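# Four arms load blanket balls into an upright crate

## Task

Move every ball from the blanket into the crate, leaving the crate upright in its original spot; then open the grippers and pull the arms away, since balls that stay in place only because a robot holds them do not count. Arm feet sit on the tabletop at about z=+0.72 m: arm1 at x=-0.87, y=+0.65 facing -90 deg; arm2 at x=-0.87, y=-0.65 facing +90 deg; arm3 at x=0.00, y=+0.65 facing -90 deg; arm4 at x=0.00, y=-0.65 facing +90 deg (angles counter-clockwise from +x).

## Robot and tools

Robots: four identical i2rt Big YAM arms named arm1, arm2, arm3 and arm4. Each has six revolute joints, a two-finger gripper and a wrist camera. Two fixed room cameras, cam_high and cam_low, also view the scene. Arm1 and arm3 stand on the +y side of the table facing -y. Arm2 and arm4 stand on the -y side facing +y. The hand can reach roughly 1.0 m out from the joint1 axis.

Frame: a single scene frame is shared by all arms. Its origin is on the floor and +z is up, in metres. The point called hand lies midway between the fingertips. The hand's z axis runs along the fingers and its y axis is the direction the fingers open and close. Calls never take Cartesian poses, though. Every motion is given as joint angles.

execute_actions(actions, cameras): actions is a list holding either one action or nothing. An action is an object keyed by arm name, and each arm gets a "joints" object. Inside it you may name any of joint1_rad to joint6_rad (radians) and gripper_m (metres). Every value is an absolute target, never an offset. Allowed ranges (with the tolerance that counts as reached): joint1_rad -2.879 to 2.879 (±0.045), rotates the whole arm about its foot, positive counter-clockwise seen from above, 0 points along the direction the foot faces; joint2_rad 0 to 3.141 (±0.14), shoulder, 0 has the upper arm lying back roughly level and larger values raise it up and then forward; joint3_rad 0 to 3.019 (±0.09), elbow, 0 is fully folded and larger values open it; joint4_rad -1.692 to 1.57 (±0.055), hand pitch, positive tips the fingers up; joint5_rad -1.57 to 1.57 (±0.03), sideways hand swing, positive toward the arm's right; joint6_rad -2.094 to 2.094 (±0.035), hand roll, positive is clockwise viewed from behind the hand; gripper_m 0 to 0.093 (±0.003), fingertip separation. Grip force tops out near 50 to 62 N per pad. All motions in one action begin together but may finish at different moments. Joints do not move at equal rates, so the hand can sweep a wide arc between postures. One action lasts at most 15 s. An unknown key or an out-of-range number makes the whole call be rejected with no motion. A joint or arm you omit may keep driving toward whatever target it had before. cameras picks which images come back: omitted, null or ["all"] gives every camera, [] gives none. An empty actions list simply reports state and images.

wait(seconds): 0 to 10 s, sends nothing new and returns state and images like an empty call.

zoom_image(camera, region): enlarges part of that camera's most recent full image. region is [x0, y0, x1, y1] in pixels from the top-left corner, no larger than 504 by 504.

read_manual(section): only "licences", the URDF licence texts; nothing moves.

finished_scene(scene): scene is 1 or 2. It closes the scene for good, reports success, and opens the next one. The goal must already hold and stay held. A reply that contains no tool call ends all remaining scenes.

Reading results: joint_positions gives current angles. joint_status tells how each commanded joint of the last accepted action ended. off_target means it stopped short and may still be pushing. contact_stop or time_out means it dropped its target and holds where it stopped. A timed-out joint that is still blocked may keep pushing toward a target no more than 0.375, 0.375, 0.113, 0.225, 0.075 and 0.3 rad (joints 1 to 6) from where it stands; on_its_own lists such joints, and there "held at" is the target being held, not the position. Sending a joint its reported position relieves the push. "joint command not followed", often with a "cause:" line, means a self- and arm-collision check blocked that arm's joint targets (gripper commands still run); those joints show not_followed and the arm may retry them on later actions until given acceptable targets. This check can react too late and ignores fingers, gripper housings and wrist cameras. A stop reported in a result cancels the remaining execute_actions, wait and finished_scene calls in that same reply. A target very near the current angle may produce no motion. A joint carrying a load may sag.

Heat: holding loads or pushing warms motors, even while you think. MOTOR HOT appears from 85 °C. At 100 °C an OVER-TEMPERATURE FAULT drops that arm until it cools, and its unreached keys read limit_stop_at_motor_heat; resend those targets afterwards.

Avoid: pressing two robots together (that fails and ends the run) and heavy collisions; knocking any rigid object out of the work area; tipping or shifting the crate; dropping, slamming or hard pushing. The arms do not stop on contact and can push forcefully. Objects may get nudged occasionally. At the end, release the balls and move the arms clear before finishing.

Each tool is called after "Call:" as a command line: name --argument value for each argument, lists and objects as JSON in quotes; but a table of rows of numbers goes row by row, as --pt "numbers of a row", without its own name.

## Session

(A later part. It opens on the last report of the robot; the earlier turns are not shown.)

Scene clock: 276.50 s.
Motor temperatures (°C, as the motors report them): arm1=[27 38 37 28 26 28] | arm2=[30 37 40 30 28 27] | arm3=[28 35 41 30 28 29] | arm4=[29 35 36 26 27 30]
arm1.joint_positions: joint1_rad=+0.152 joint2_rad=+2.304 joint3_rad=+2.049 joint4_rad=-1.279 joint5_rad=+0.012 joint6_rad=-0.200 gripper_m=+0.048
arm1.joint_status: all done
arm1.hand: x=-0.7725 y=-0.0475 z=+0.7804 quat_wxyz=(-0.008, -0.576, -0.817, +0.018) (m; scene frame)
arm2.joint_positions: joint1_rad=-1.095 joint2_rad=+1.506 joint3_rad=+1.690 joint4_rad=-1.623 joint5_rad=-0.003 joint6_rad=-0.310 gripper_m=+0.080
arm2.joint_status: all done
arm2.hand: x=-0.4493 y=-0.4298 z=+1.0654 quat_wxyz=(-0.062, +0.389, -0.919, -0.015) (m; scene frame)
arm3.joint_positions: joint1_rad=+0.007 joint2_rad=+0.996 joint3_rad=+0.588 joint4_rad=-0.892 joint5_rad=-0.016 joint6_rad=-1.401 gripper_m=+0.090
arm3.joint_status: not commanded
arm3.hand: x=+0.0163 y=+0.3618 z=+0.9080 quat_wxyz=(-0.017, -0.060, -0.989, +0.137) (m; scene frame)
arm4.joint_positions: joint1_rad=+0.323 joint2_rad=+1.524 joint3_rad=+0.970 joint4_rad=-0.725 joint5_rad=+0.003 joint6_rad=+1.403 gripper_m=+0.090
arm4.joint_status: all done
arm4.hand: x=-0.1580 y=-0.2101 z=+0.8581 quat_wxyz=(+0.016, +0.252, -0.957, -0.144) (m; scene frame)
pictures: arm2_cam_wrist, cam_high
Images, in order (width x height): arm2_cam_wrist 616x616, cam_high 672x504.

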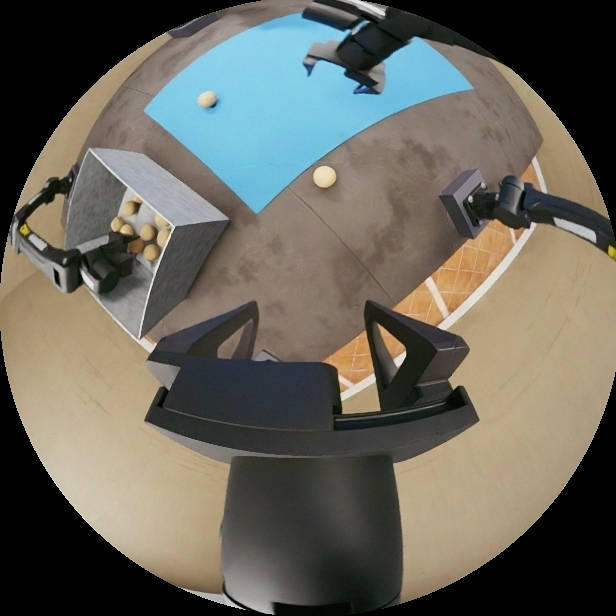

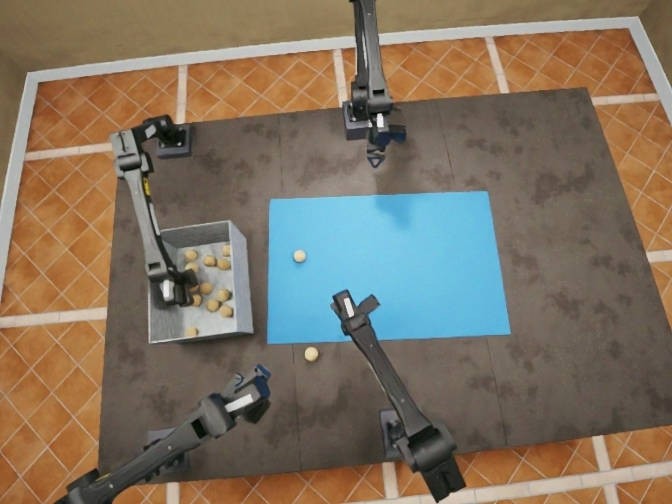

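Call:
execute_actions --actions '[{"arm1":{"joints":{"joint2_rad":2.02,"joint3_rad":2.17,"joint4_rad":-1.40,"gripper_m":0.062}},"arm2":{"joints":{"joint1_rad":-1.082,"joint2_rad":2.105,"joint3_rad":1.665,"joint4_rad":-1.075,"gripper_m":0.085}},"arm4":{"joints":{"joint1_rad":0.0,"joint2_rad":1.05,"joint3_rad":0.65,"joint4_rad":-0.9}}}]' --cameras '["arm1_cam_wrist","arm2_cam_wrist","cam_high","cam_low"]'

Scene clock: 278.70 s.
Motor temperatures (°C, as the motors report them): arm1=[27 38 37 28 26 28] | arm2=[30 37 40 30 28 27] | arm3=[28 35 41 30 28 29] | arm4=[29 35 36 26 27 30]
arm1.joint_positions: joint1_rad=+0.152 joint2_rad=+1.992 joint3_rad=+2.159 joint4_rad=-1.388 joint5_rad=+0.012 joint6_rad=-0.200 gripper_m=+0.062
arm1.joint_status: all done
arm1.hand: x=-0.7731 y=-0.0425 z=+1.0372 quat_wxyz=(-0.116, -0.568, -0.804, +0.131) (m; scene frame)
arm2.joint_positions: joint1_rad=-1.073 joint2_rad=+2.108 joint3_rad=+1.666 joint4_rad=-1.086 joint5_rad=-0.001 joint6_rad=-0.311 gripper_m=+0.085
arm2.joint_status: all done
arm2.hand: x=-0.3214 y=-0.3408 z=+0.7378 quat_wxyz=(-0.018, +0.401, -0.916, -0.010) (m; scene frame)
arm3.joint_positions: joint1_rad=+0.007 joint2_rad=+0.996 joint3_rad=+0.588 joint4_rad=-0.892 joint5_rad=-0.016 joint6_rad=-1.401 gripper_m=+0.090
arm3.joint_status: not commanded
arm3.hand: x=+0.0163 y=+0.3618 z=+0.9080 quat_wxyz=(-0.017, -0.060, -0.989, +0.137) (m; scene frame)
arm4.joint_positions: joint1_rad=+0.002 joint2_rad=+1.052 joint3_rad=+0.660 joint4_rad=-0.887 joint5_rad=+0.003 joint6_rad=+1.403 gripper_m=+0.090
arm4.joint_status: all done
arm4.hand: x=-0.0069 y=-0.3327 z=+0.8937 quat_wxyz=(-0.007, +0.096, -0.985, -0.143) (m; scene frame)
pictures: arm1_cam_wrist, arm2_cam_wrist, cam_high, cam_low
Images, in order (width x height): arm1_cam_wrist 616x616, arm2_cam_wrist 616x616, cam_high 672x504, cam_low 672x504.

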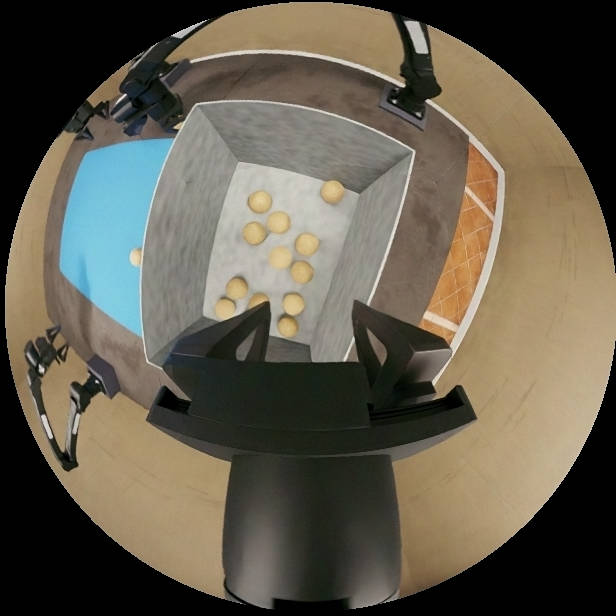

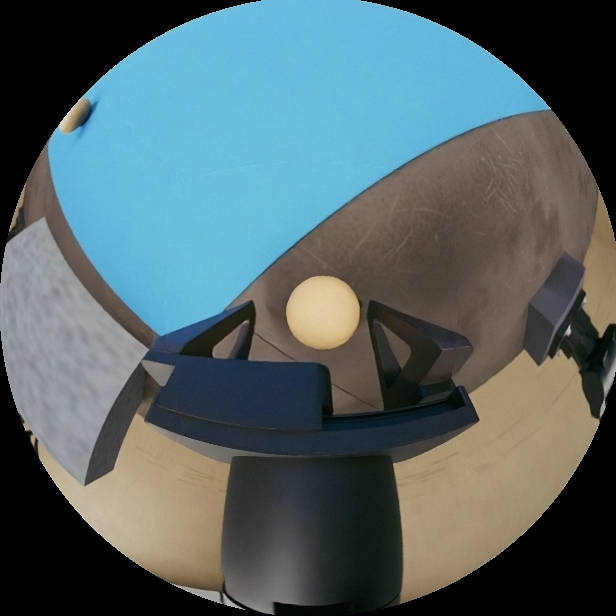

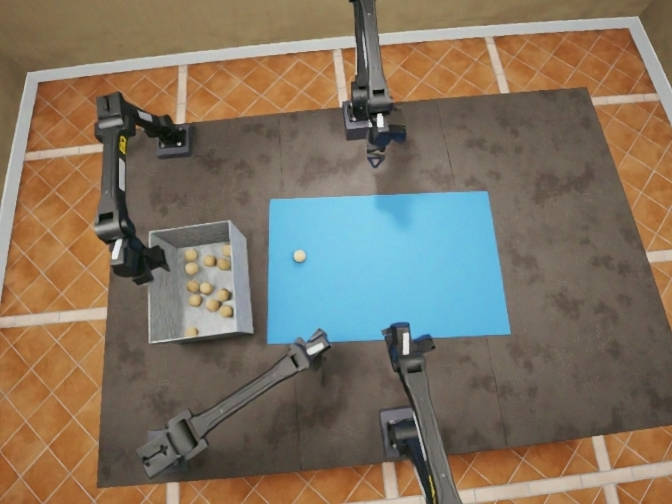

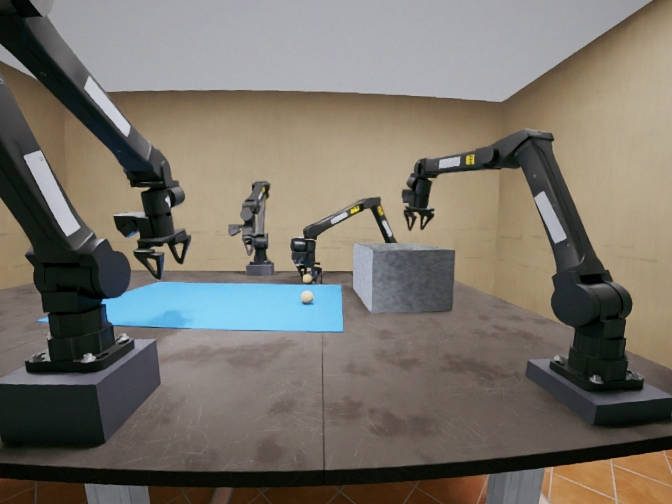

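Call:
execute_actions --actions '[{"arm1":{"joints":{"joint1_rad":0.734,"joint2_rad":2.14,"joint3_rad":2.31,"joint4_rad":-0.987,"joint6_rad":0.01,"gripper_m":0.085}},"arm2":{"joints":{"gripper_m":0.042}}}]' --cameras '["arm1_cam_wrist","arm2_cam_wrist","cam_high","cam_low"]'

Scene clock: 281.37 s.
Motor temperatures (°C, as the motors report them): arm1=[27 38 38 28 26 28] | arm2=[30 37 40 30 28 27] | arm3=[28 35 41 30 28 29] | arm4=[29 35 36 26 27 30]
arm1.joint_positions: joint1_rad=+0.737 joint2_rad=+2.137 joint3_rad=+2.260 joint4_rad=-1.005 joint5_rad=+0.008 joint6_rad=+0.001 gripper_m=+0.085
arm1.joint_status: all done
arm1.hand: x=-0.3277 y=+0.0384 z=+1.0271 quat_wxyz=(-0.307, -0.387, -0.858, +0.142) (m; scene frame)
arm2.joint_positions: joint1_rad=-1.073 joint2_rad=+2.108 joint3_rad=+1.666 joint4_rad=-1.086 joint5_rad=-0.001 joint6_rad=-0.311 gripper_m=+0.048
arm2.joint_status: gripper_m off_target (ended at +0.048, target +0.042)
arm2.hand: x=-0.3215 y=-0.3408 z=+0.7378 quat_wxyz=(-0.018, +0.401, -0.916, -0.010) (m; scene frame)
arm3.joint_positions: joint1_rad=+0.007 joint2_rad=+0.996 joint3_rad=+0.588 joint4_rad=-0.892 joint5_rad=-0.016 joint6_rad=-1.401 gripper_m=+0.090
arm3.joint_status: not commanded
arm3.hand: x=+0.0163 y=+0.3618 z=+0.9080 quat_wxyz=(-0.017, -0.060, -0.989, +0.137) (m; scene frame)
arm4.joint_positions: joint1_rad=+0.002 joint2_rad=+1.052 joint3_rad=+0.660 joint4_rad=-0.887 joint5_rad=+0.003 joint6_rad=+1.403 gripper_m=+0.090
arm4.joint_status: not commanded
arm4.hand: x=-0.0069 y=-0.3327 z=+0.8937 quat_wxyz=(-0.007, +0.096, -0.985, -0.143) (m; scene frame)
pictures: arm1_cam_wrist, arm2_cam_wrist, cam_high, cam_low
Images, in order (width x height): arm1_cam_wrist 616x616, arm2_cam_wrist 616x616, cam_high 672x504, cam_low 672x504.

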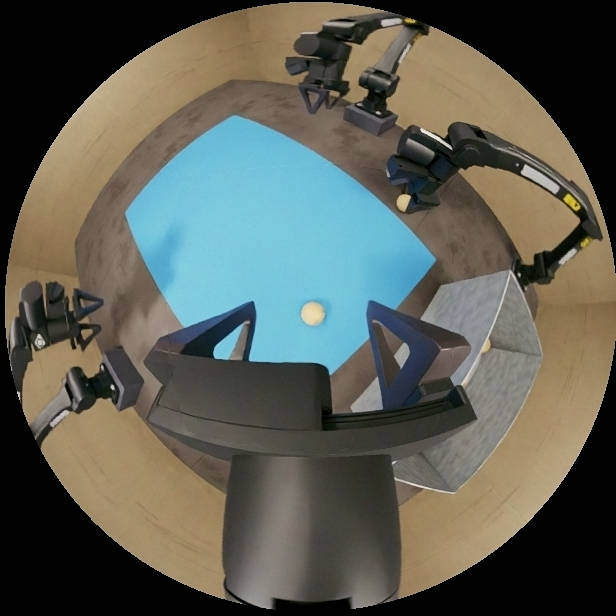

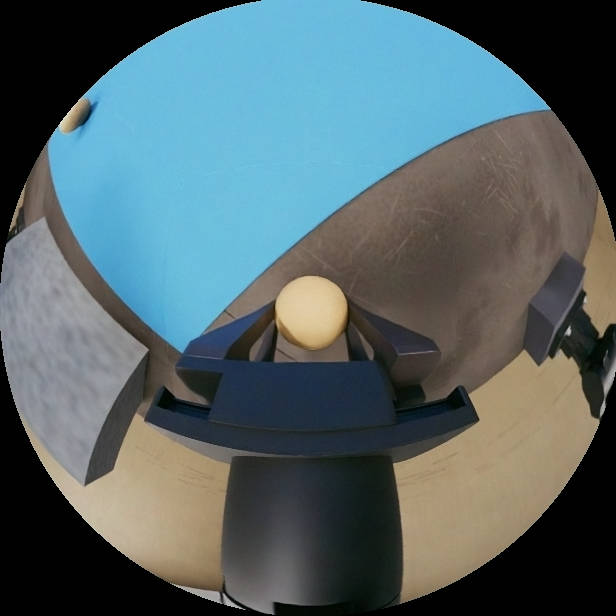

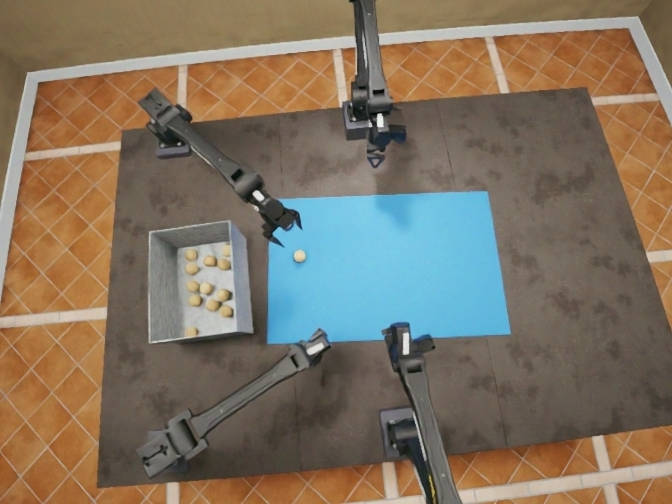

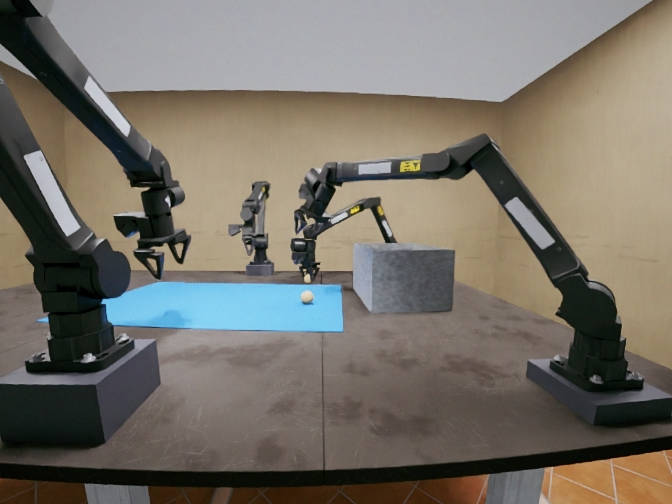

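Call:
zoom_image --camera "cam_high" --region '[130, 210, 270, 350]'

Region (130, 210, 270, 350) of cam_high's 672x504 image, scaled by 3.600, with more detail than that image has.

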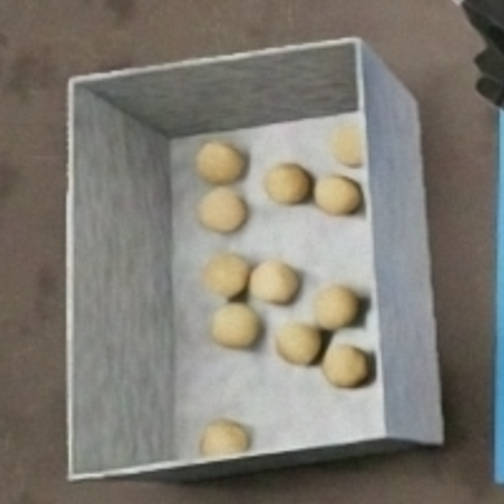

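Call:
execute_actions --actions '[{"arm1":{"joints":{"joint2_rad":2.459,"joint3_rad":2.24,"joint4_rad":-0.950}},"arm2":{"joints":{"joint1_rad":-0.234,"joint2_rad":1.62,"joint3_rad":1.895,"joint4_rad":-1.68,"joint6_rad":-0.27}}}]' --cameras '["arm1_cam_wrist","arm2_cam_wrist","cam_high","cam_low"]'

Scene clock: 285.27 s.
Motor temperatures (°C, as the motors report them): arm1=[27 39 38 28 26 28] | arm2=[30 38 40 30 28 27] | arm3=[28 35 41 30 28 29] | arm4=[29 34 36 26 27 30]
arm1.joint_positions: joint1_rad=+0.735 joint2_rad=+2.442 joint3_rad=+2.235 joint4_rad=-0.953 joint5_rad=+0.006 joint6_rad=+0.003 gripper_m=+0.085
arm1.joint_status: all done
arm1.hand: x=-0.3222 y=+0.0298 z=+0.7750 quat_wxyz=(-0.185, -0.403, -0.892, +0.087) (m; scene frame)
arm2.joint_positions: joint1_rad=-0.233 joint2_rad=+1.642 joint3_rad=+1.878 joint4_rad=-1.672 joint5_rad=-0.008 joint6_rad=-0.280 gripper_m=+0.048
arm2.joint_status: all done
arm2.hand: x=-0.7548 y=-0.1448 z=+1.0819 quat_wxyz=(-0.055, +0.727, -0.683, -0.046) (m; scene frame)
arm3.joint_positions: joint1_rad=+0.007 joint2_rad=+0.996 joint3_rad=+0.588 joint4_rad=-0.892 joint5_rad=-0.016 joint6_rad=-1.401 gripper_m=+0.090
arm3.joint_status: not commanded
arm3.hand: x=+0.0163 y=+0.3618 z=+0.9080 quat_wxyz=(-0.017, -0.060, -0.989, +0.137) (m; scene frame)
arm4.joint_positions: joint1_rad=+0.002 joint2_rad=+1.052 joint3_rad=+0.660 joint4_rad=-0.887 joint5_rad=+0.003 joint6_rad=+1.403 gripper_m=+0.090
arm4.joint_status: not commanded
arm4.hand: x=-0.0069 y=-0.3327 z=+0.8937 quat_wxyz=(-0.007, +0.096, -0.985, -0.143) (m; scene frame)
pictures: arm1_cam_wrist, arm2_cam_wrist, cam_high, cam_low
Images, in order (width x height): arm1_cam_wrist 616x616, arm2_cam_wrist 616x616, cam_high 672x504, cam_low 672x504.

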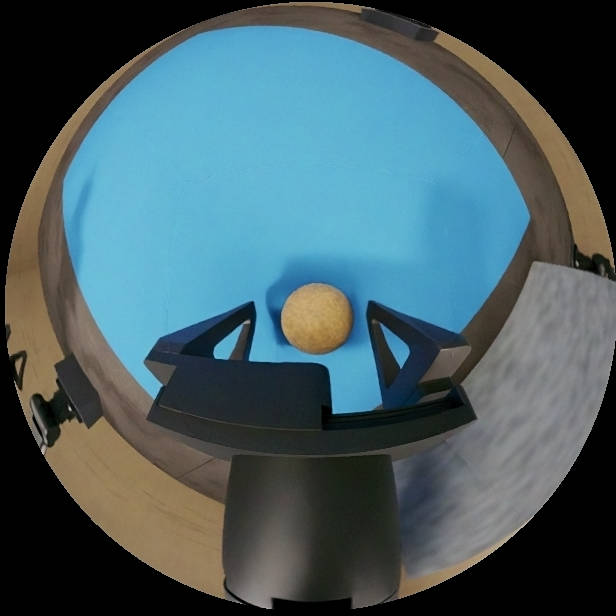

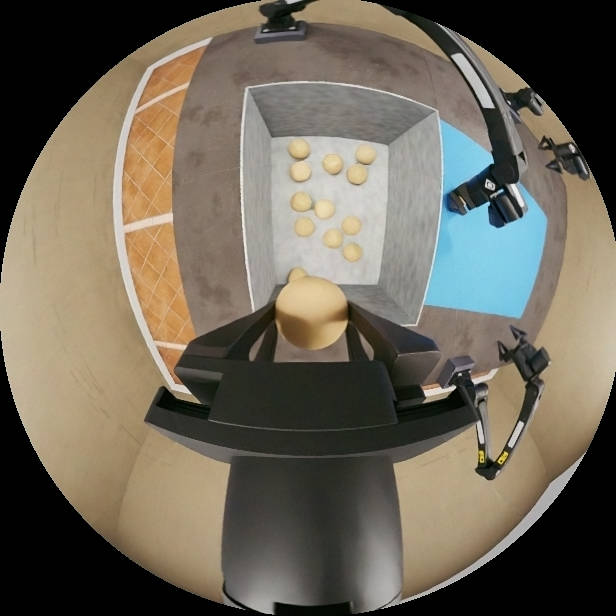

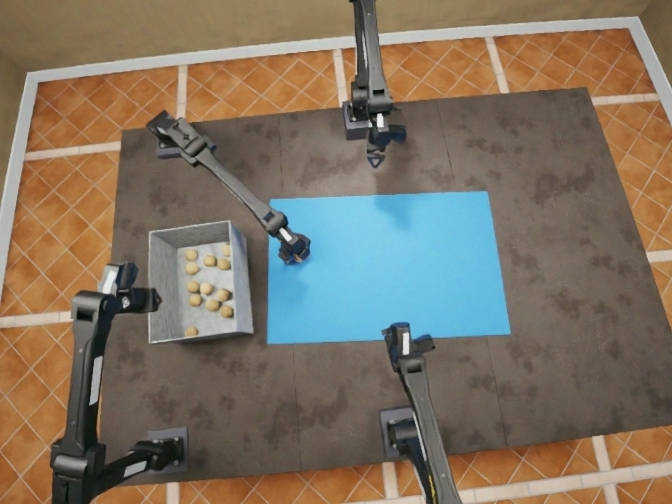

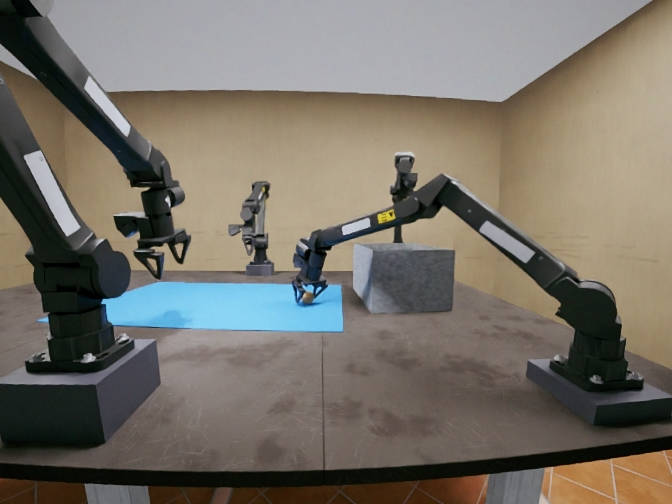

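Call:
execute_actions --actions '[]'

Scene clock: 287.17 s.
Motor temperatures (°C, as the motors report them): arm1=[27 39 38 28 26 28] | arm2=[30 38 40 30 28 27] | arm3=[28 35 41 30 28 29] | arm4=[29 34 36 26 27 30]
arm1.joint_positions: joint1_rad=+0.735 joint2_rad=+2.442 joint3_rad=+2.235 joint4_rad=-0.953 joint5_rad=+0.006 joint6_rad=+0.003 gripper_m=+0.085
arm1.joint_status: all done
arm1.hand: x=-0.3222 y=+0.0298 z=+0.7750 quat_wxyz=(-0.185, -0.403, -0.892, +0.087) (m; scene frame)
arm2.joint_positions: joint1_rad=-0.233 joint2_rad=+1.642 joint3_rad=+1.878 joint4_rad=-1.672 joint5_rad=-0.008 joint6_rad=-0.280 gripper_m=+0.048
arm2.joint_status: all done
arm2.hand: x=-0.7548 y=-0.1448 z=+1.0819 quat_wxyz=(-0.055, +0.727, -0.683, -0.046) (m; scene frame)
arm3.joint_positions: joint1_rad=+0.007 joint2_rad=+0.996 joint3_rad=+0.588 joint4_rad=-0.892 joint5_rad=-0.016 joint6_rad=-1.401 gripper_m=+0.090
arm3.joint_status: not commanded
arm3.hand: x=+0.0163 y=+0.3618 z=+0.9080 quat_wxyz=(-0.017, -0.060, -0.989, +0.137) (m; scene frame)
arm4.joint_positions: joint1_rad=+0.002 joint2_rad=+1.052 joint3_rad=+0.660 joint4_rad=-0.887 joint5_rad=+0.003 joint6_rad=+1.403 gripper_m=+0.090
arm4.joint_status: not commanded
arm4.hand: x=-0.0069 y=-0.3327 z=+0.8937 quat_wxyz=(-0.007, +0.096, -0.985, -0.143) (m; scene frame)
pictures: arm1_cam_wrist, arm2_cam_wrist, arm3_cam_wrist, arm4_cam_wrist, cam_high, cam_low
Images, in order (width x height): arm1_cam_wrist 616x616, arm2_cam_wrist 616x616, arm3_cam_wrist 616x616, arm4_cam_wrist 616x616, cam_high 672x504, cam_low 672x504.

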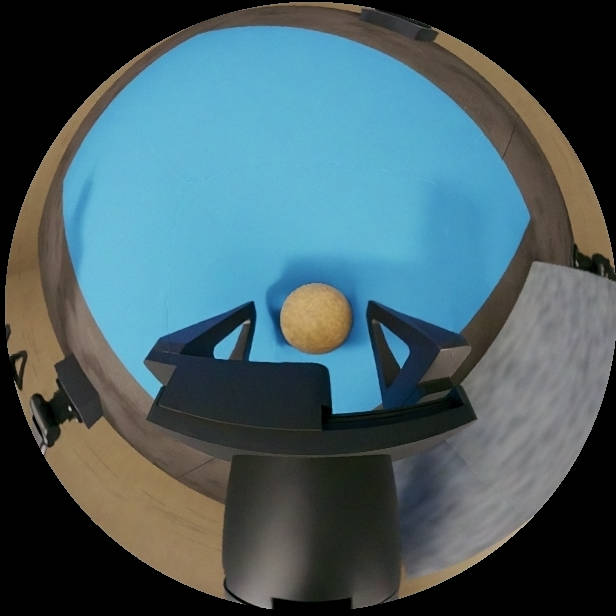

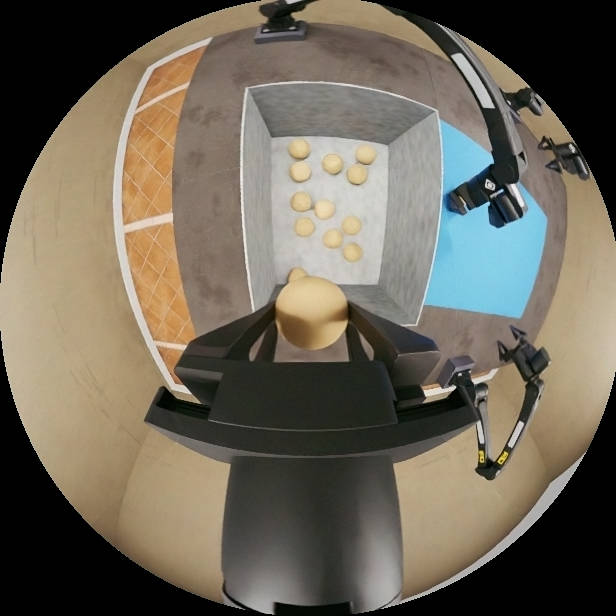

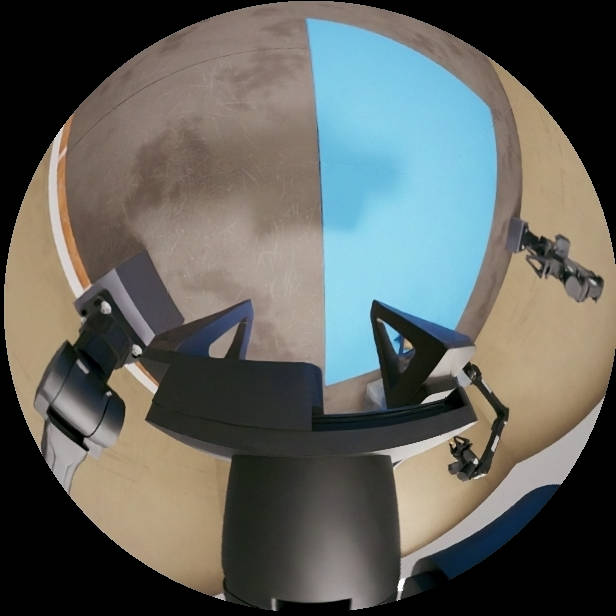

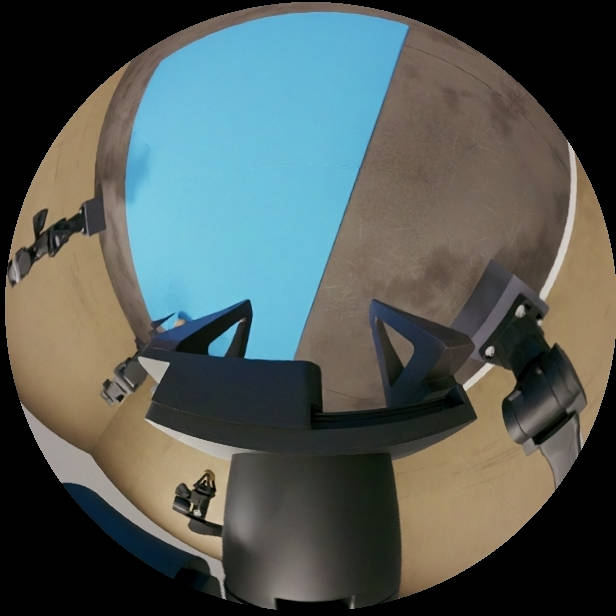

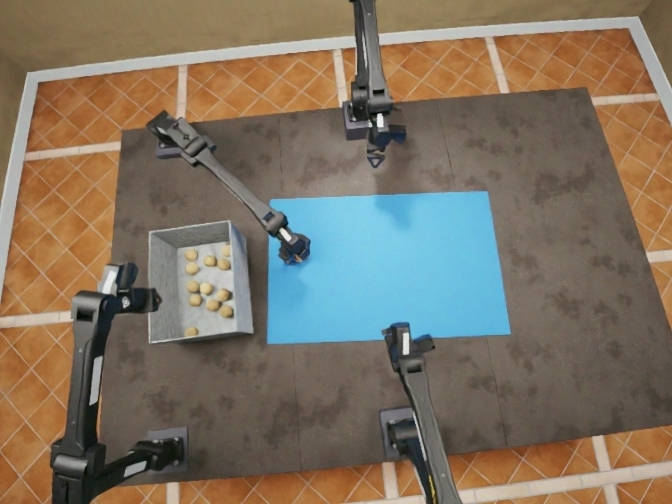

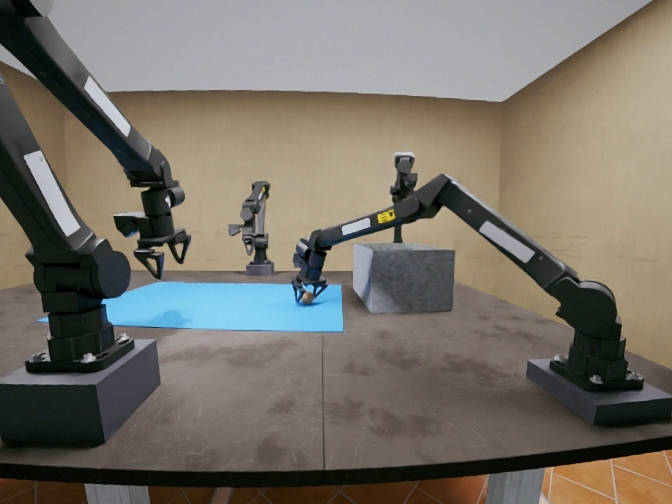

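Call:
execute_actions --actions '[{"arm1":{"joints":{"joint3_rad":2.224,"gripper_m":0.042}},"arm2":{"joints":{"joint2_rad":1.838,"joint3_rad":1.232,"joint4_rad":-0.990}}}]' --cameras '["arm1_cam_wrist","arm2_cam_wrist","cam_high"]'

Scene clock: 293.53 s.
Motor temperatures (°C, as the motors report them): arm1=[27 39 38 28 26 28] | arm2=[30 37 39 30 28 27] | arm3=[28 35 42 30 28 29] | arm4=[29 34 36 26 27 30]
arm1.joint_positions: joint1_rad=+0.735 joint2_rad=+2.442 joint3_rad=+2.227 joint4_rad=-0.953 joint5_rad=+0.007 joint6_rad=+0.003 gripper_m=+0.048
arm1.joint_status: gripper_m off_target (ended at +0.048, target +0.042); the others done
arm1.hand: x=-0.3239 y=+0.0316 z=+0.7713 quat_wxyz=(-0.182, -0.404, -0.892, +0.085) (m; scene frame)
arm2.joint_positions: joint1_rad=-0.233 joint2_rad=+1.835 joint3_rad=+1.235 joint4_rad=-1.002 joint5_rad=-0.007 joint6_rad=-0.280 gripper_m=+0.048
arm2.joint_status: all done
arm2.hand: x=-0.7642 y=-0.1677 z=+0.7496 quat_wxyz=(+0.015, +0.729, -0.684, -0.003) (m; scene frame)
arm3.joint_positions: joint1_rad=+0.007 joint2_rad=+0.996 joint3_rad=+0.588 joint4_rad=-0.892 joint5_rad=-0.016 joint6_rad=-1.401 gripper_m=+0.090
arm3.joint_status: not commanded
arm3.hand: x=+0.0163 y=+0.3618 z=+0.9080 quat_wxyz=(-0.017, -0.060, -0.989, +0.137) (m; scene frame)
arm4.joint_positions: joint1_rad=+0.002 joint2_rad=+1.052 joint3_rad=+0.660 joint4_rad=-0.887 joint5_rad=+0.003 joint6_rad=+1.403 gripper_m=+0.090
arm4.joint_status: not commanded
arm4.hand: x=-0.0069 y=-0.3327 z=+0.8937 quat_wxyz=(-0.007, +0.096, -0.985, -0.143) (m; scene frame)
pictures: arm1_cam_wrist, arm2_cam_wrist, cam_high
Images, in order (width x height): arm1_cam_wrist 616x616, arm2_cam_wrist 616x616, cam_high 672x504.

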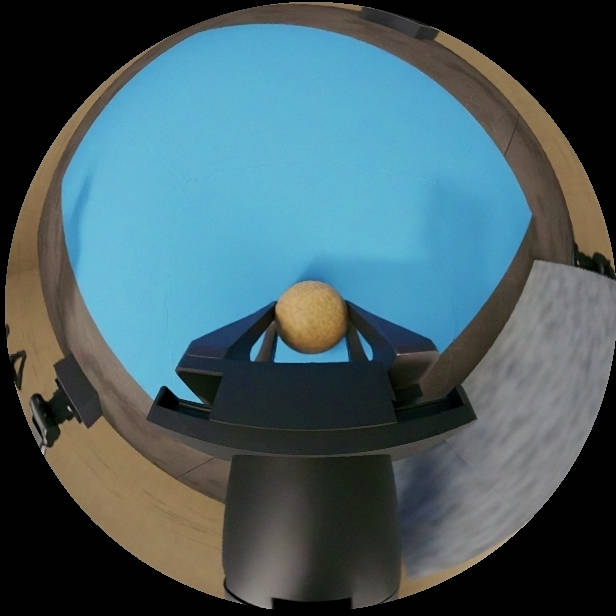

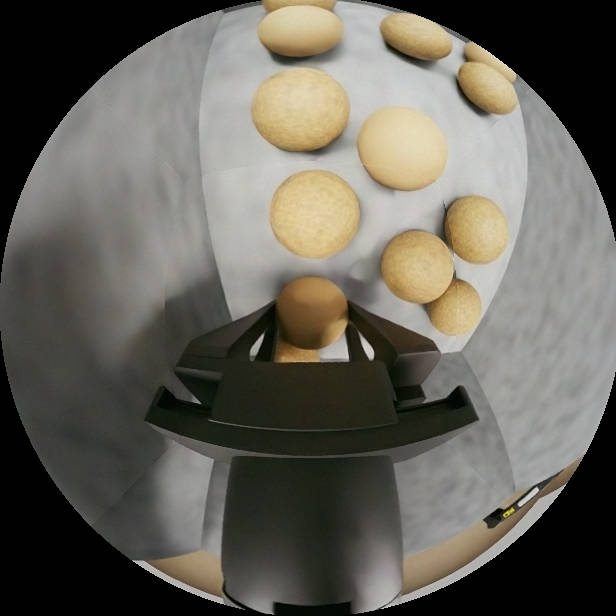

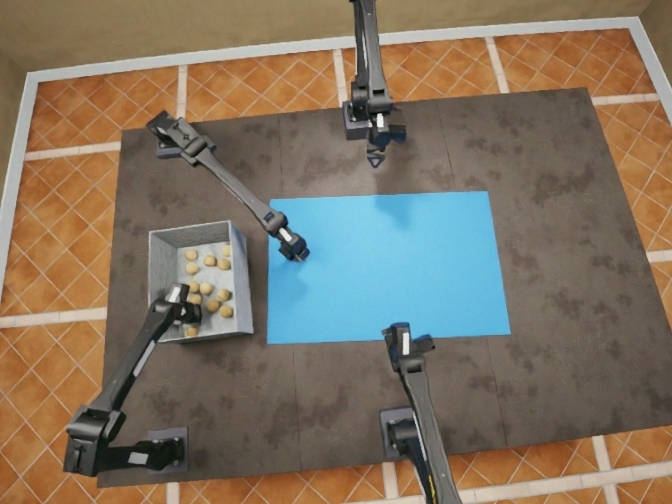

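Call:
execute_actions --actions '[{"arm1":{"joints":{"joint1_rad":0.522,"joint2_rad":2.285,"joint3_rad":2.012,"joint4_rad":-1.305,"joint6_rad":0.417}},"arm2":{"joints":{"joint2_rad":1.535,"joint3_rad":1.57,"joint4_rad":-1.47,"gripper_m":0.064}}}]' --cameras '["arm1_cam_wrist","arm2_cam_wrist","cam_high","cam_low"]'

Scene clock: 299.43 s.
Motor temperatures (°C, as the motors report them): arm1=[27 40 38 28 26 28] | arm2=[30 37 39 30 28 27] | arm3=[28 35 42 30 28 29] | arm4=[29 34 36 26 27 30]
arm1.joint_positions: joint1_rad=+0.526 joint2_rad=+2.310 joint3_rad=+2.013 joint4_rad=-1.293 joint5_rad=+0.008 joint6_rad=+0.406 gripper_m=+0.048
arm1.joint_status: all done
arm1.hand: x=-0.5316 y=+0.0513 z=+0.7633 quat_wxyz=(+0.010, -0.667, -0.745, +0.001) (m; scene frame)
arm2.joint_positions: joint1_rad=-0.233 joint2_rad=+1.550 joint3_rad=+1.552 joint4_rad=-1.461 joint5_rad=-0.007 joint6_rad=-0.280 gripper_m=+0.064
arm2.joint_status: all done
arm2.hand: x=-0.7618 y=-0.1728 z=+0.9996 quat_wxyz=(-0.046, +0.728, -0.683, -0.039) (m; scene frame)
arm3.joint_positions: joint1_rad=+0.007 joint2_rad=+0.996 joint3_rad=+0.588 joint4_rad=-0.892 joint5_rad=-0.016 joint6_rad=-1.401 gripper_m=+0.090
arm3.joint_status: not commanded
arm3.hand: x=+0.0163 y=+0.3618 z=+0.9080 quat_wxyz=(-0.017, -0.060, -0.989, +0.137) (m; scene frame)
arm4.joint_positions: joint1_rad=+0.002 joint2_rad=+1.052 joint3_rad=+0.660 joint4_rad=-0.887 joint5_rad=+0.003 joint6_rad=+1.403 gripper_m=+0.090
arm4.joint_status: not commanded
arm4.hand: x=-0.0069 y=-0.3327 z=+0.8937 quat_wxyz=(-0.007, +0.096, -0.985, -0.143) (m; scene frame)
pictures: arm1_cam_wrist, arm2_cam_wrist, cam_high, cam_low
Images, in order (width x height): arm1_cam_wrist 616x616, arm2_cam_wrist 616x616, cam_high 672x504, cam_low 672x504.

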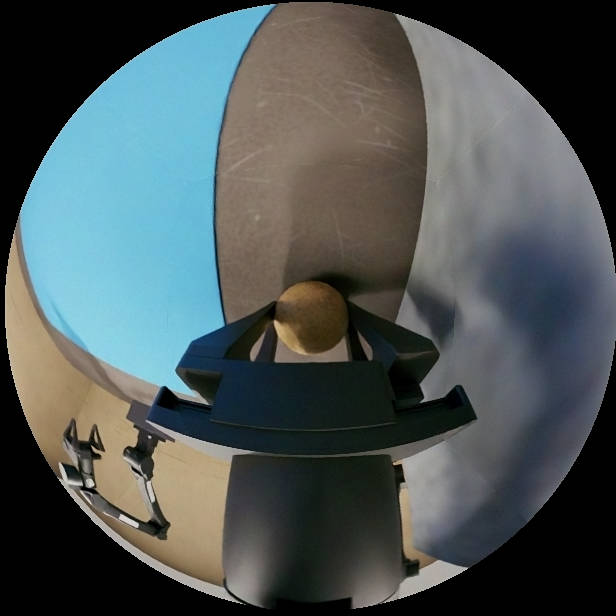

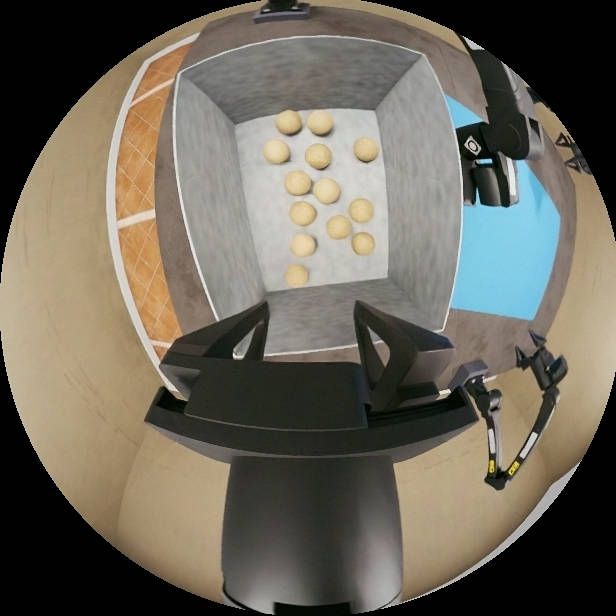

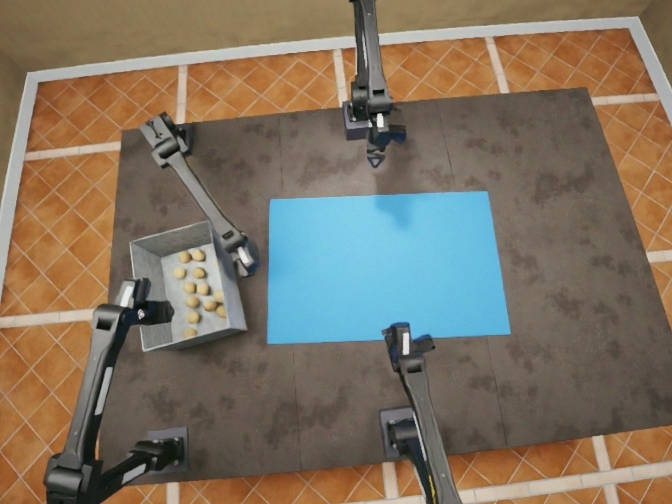

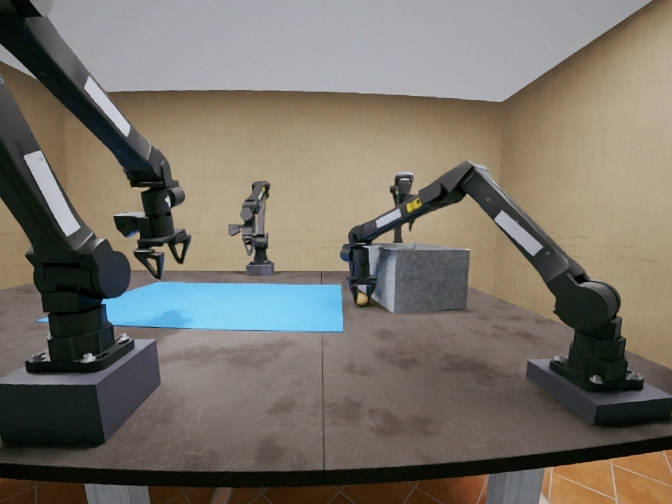

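Call:
zoom_image --camera "cam_high" --region '[110, 200, 278, 368]'

Region (110, 200, 278, 368) of cam_high's 672x504 image, scaled by 3.000, with more detail than that image has.

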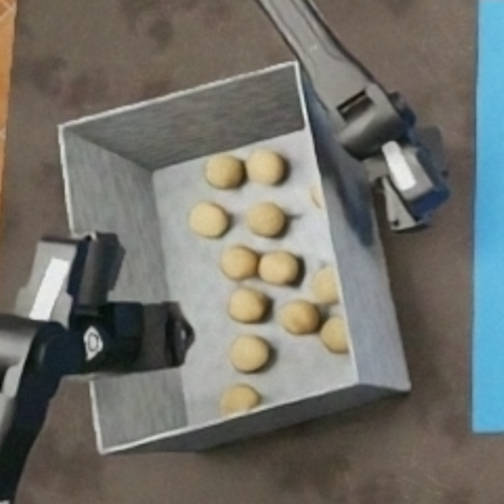

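Call:
zoom_image --camera "cam_low" --region '[320, 170, 488, 338]'

Call:
zoom_image --camera "arm2_cam_wrist" --region '[360, 20, 560, 220]'

Region (320, 170, 488, 338) of cam_low's 672x504 image, scaled by 3.000, with more detail than that image has.

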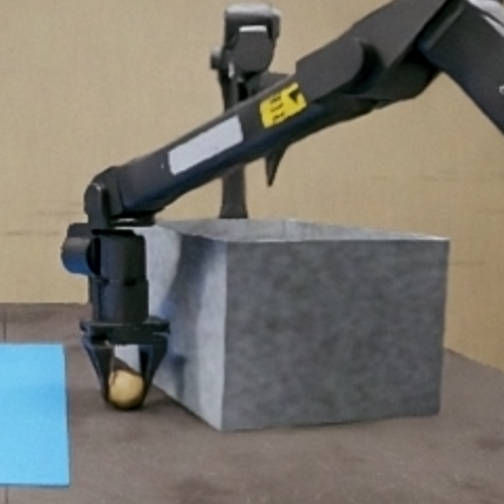

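Region (360, 20, 560, 220) of arm2_cam_wrist's 616x616 image, scaled by 2.520, with more detail than that image has.

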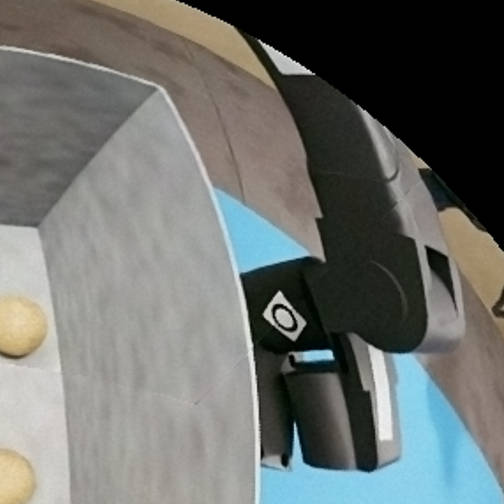

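Call:
execute_actions --actions '[{"arm1":{"joints":{"joint2_rad":1.98,"joint3_rad":2.19,"joint4_rad":-1.45,"joint6_rad":0.25}},"arm2":{"joints":{"joint1_rad":0.165,"joint2_rad":1.75,"joint3_rad":1.87,"joint4_rad":-1.47,"joint6_rad":-0.035,"gripper_m":0.02}}}]' --cameras '["arm1_cam_wrist","arm2_cam_wrist","cam_high"]'

Scene clock: 308.07 s.
Motor temperatures (°C, as the motors report them): arm1=[27 40 38 28 26 28] | arm2=[30 37 40 30 28 27] | arm3=[28 35 42 30 28 29] | arm4=[29 33 36 26 27 30]
arm1.joint_positions: joint1_rad=+0.526 joint2_rad=+1.964 joint3_rad=+2.186 joint4_rad=-1.438 joint5_rad=+0.008 joint6_rad=+0.260 gripper_m=+0.048
arm1.joint_status: all done
arm1.hand: x=-0.5316 y=+0.0517 z=+1.0644 quat_wxyz=(-0.162, -0.602, -0.779, +0.072) (m; scene frame)
arm2.joint_positions: joint1_rad=+0.163 joint2_rad=+1.776 joint3_rad=+1.798 joint4_rad=-1.467 joint5_rad=-0.005 joint6_rad=-0.046 gripper_m=+0.020
arm2.joint_status: all done
arm2.hand: x=-0.9708 y=-0.0839 z=+0.9878 quat_wxyz=(-0.040, +0.780, -0.621, -0.057) (m; scene frame)
arm3.joint_positions: joint1_rad=+0.007 joint2_rad=+0.996 joint3_rad=+0.588 joint4_rad=-0.892 joint5_rad=-0.016 joint6_rad=-1.401 gripper_m=+0.090
arm3.joint_status: not commanded
arm3.hand: x=+0.0163 y=+0.3618 z=+0.9080 quat_wxyz=(-0.017, -0.060, -0.989, +0.137) (m; scene frame)
arm4.joint_positions: joint1_rad=+0.002 joint2_rad=+1.052 joint3_rad=+0.660 joint4_rad=-0.887 joint5_rad=+0.003 joint6_rad=+1.403 gripper_m=+0.090
arm4.joint_status: not commanded
arm4.hand: x=-0.0069 y=-0.3327 z=+0.8937 quat_wxyz=(-0.007, +0.096, -0.985, -0.143) (m; scene frame)
pictures: arm1_cam_wrist, arm2_cam_wrist, cam_high
Images, in order (width x height): arm1_cam_wrist 616x616, arm2_cam_wrist 616x616, cam_high 672x504.

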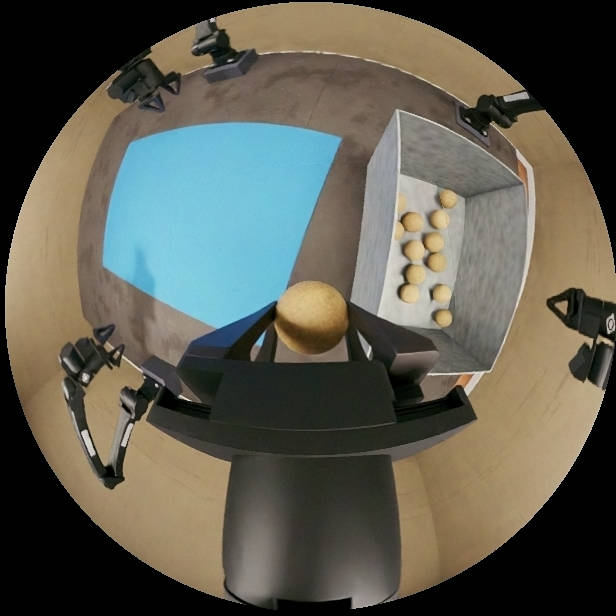

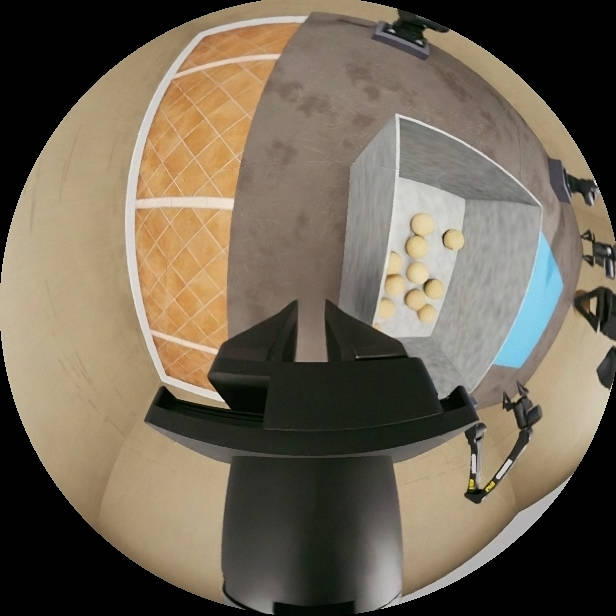

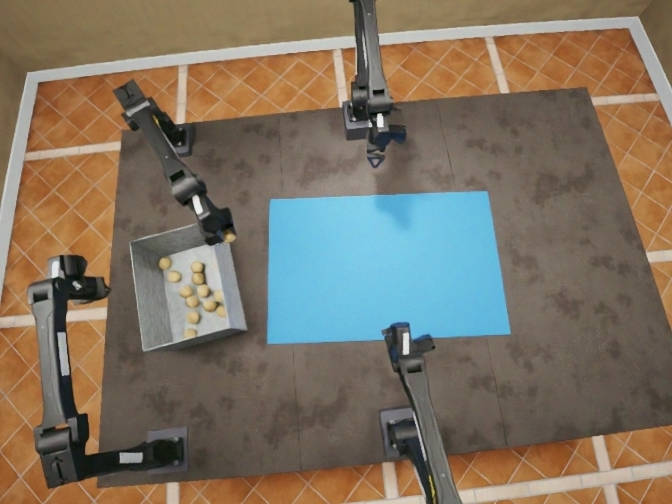

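Call:
zoom_image --camera "cam_high" --region '[90, 200, 258, 368]'

Call:
zoom_image --camera "arm2_cam_wrist" --region '[300, 90, 552, 342]'

Region (90, 200, 258, 368) of cam_high's 672x504 image, scaled by 3.000, with more detail than that image has.

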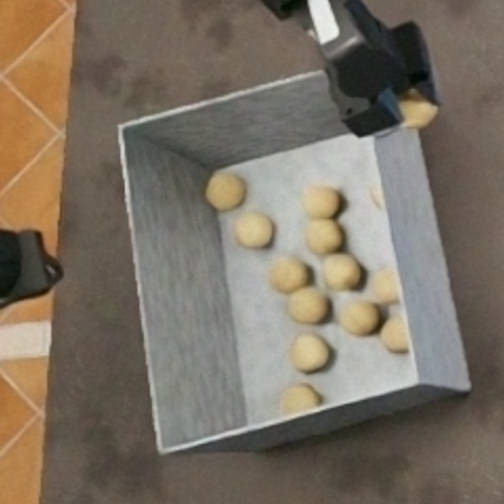

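Region (300, 90, 552, 342) of arm2_cam_wrist's 616x616 image, scaled by 2.000, with more detail than that image has.

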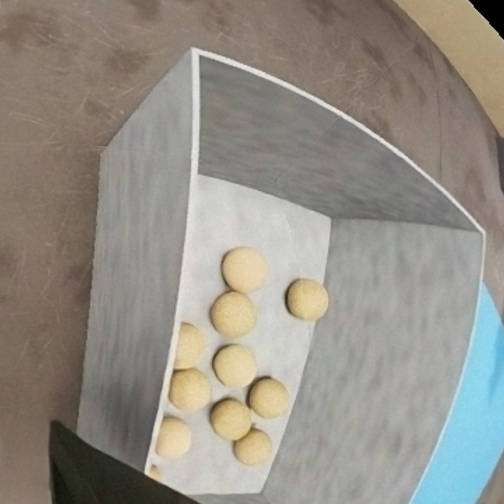

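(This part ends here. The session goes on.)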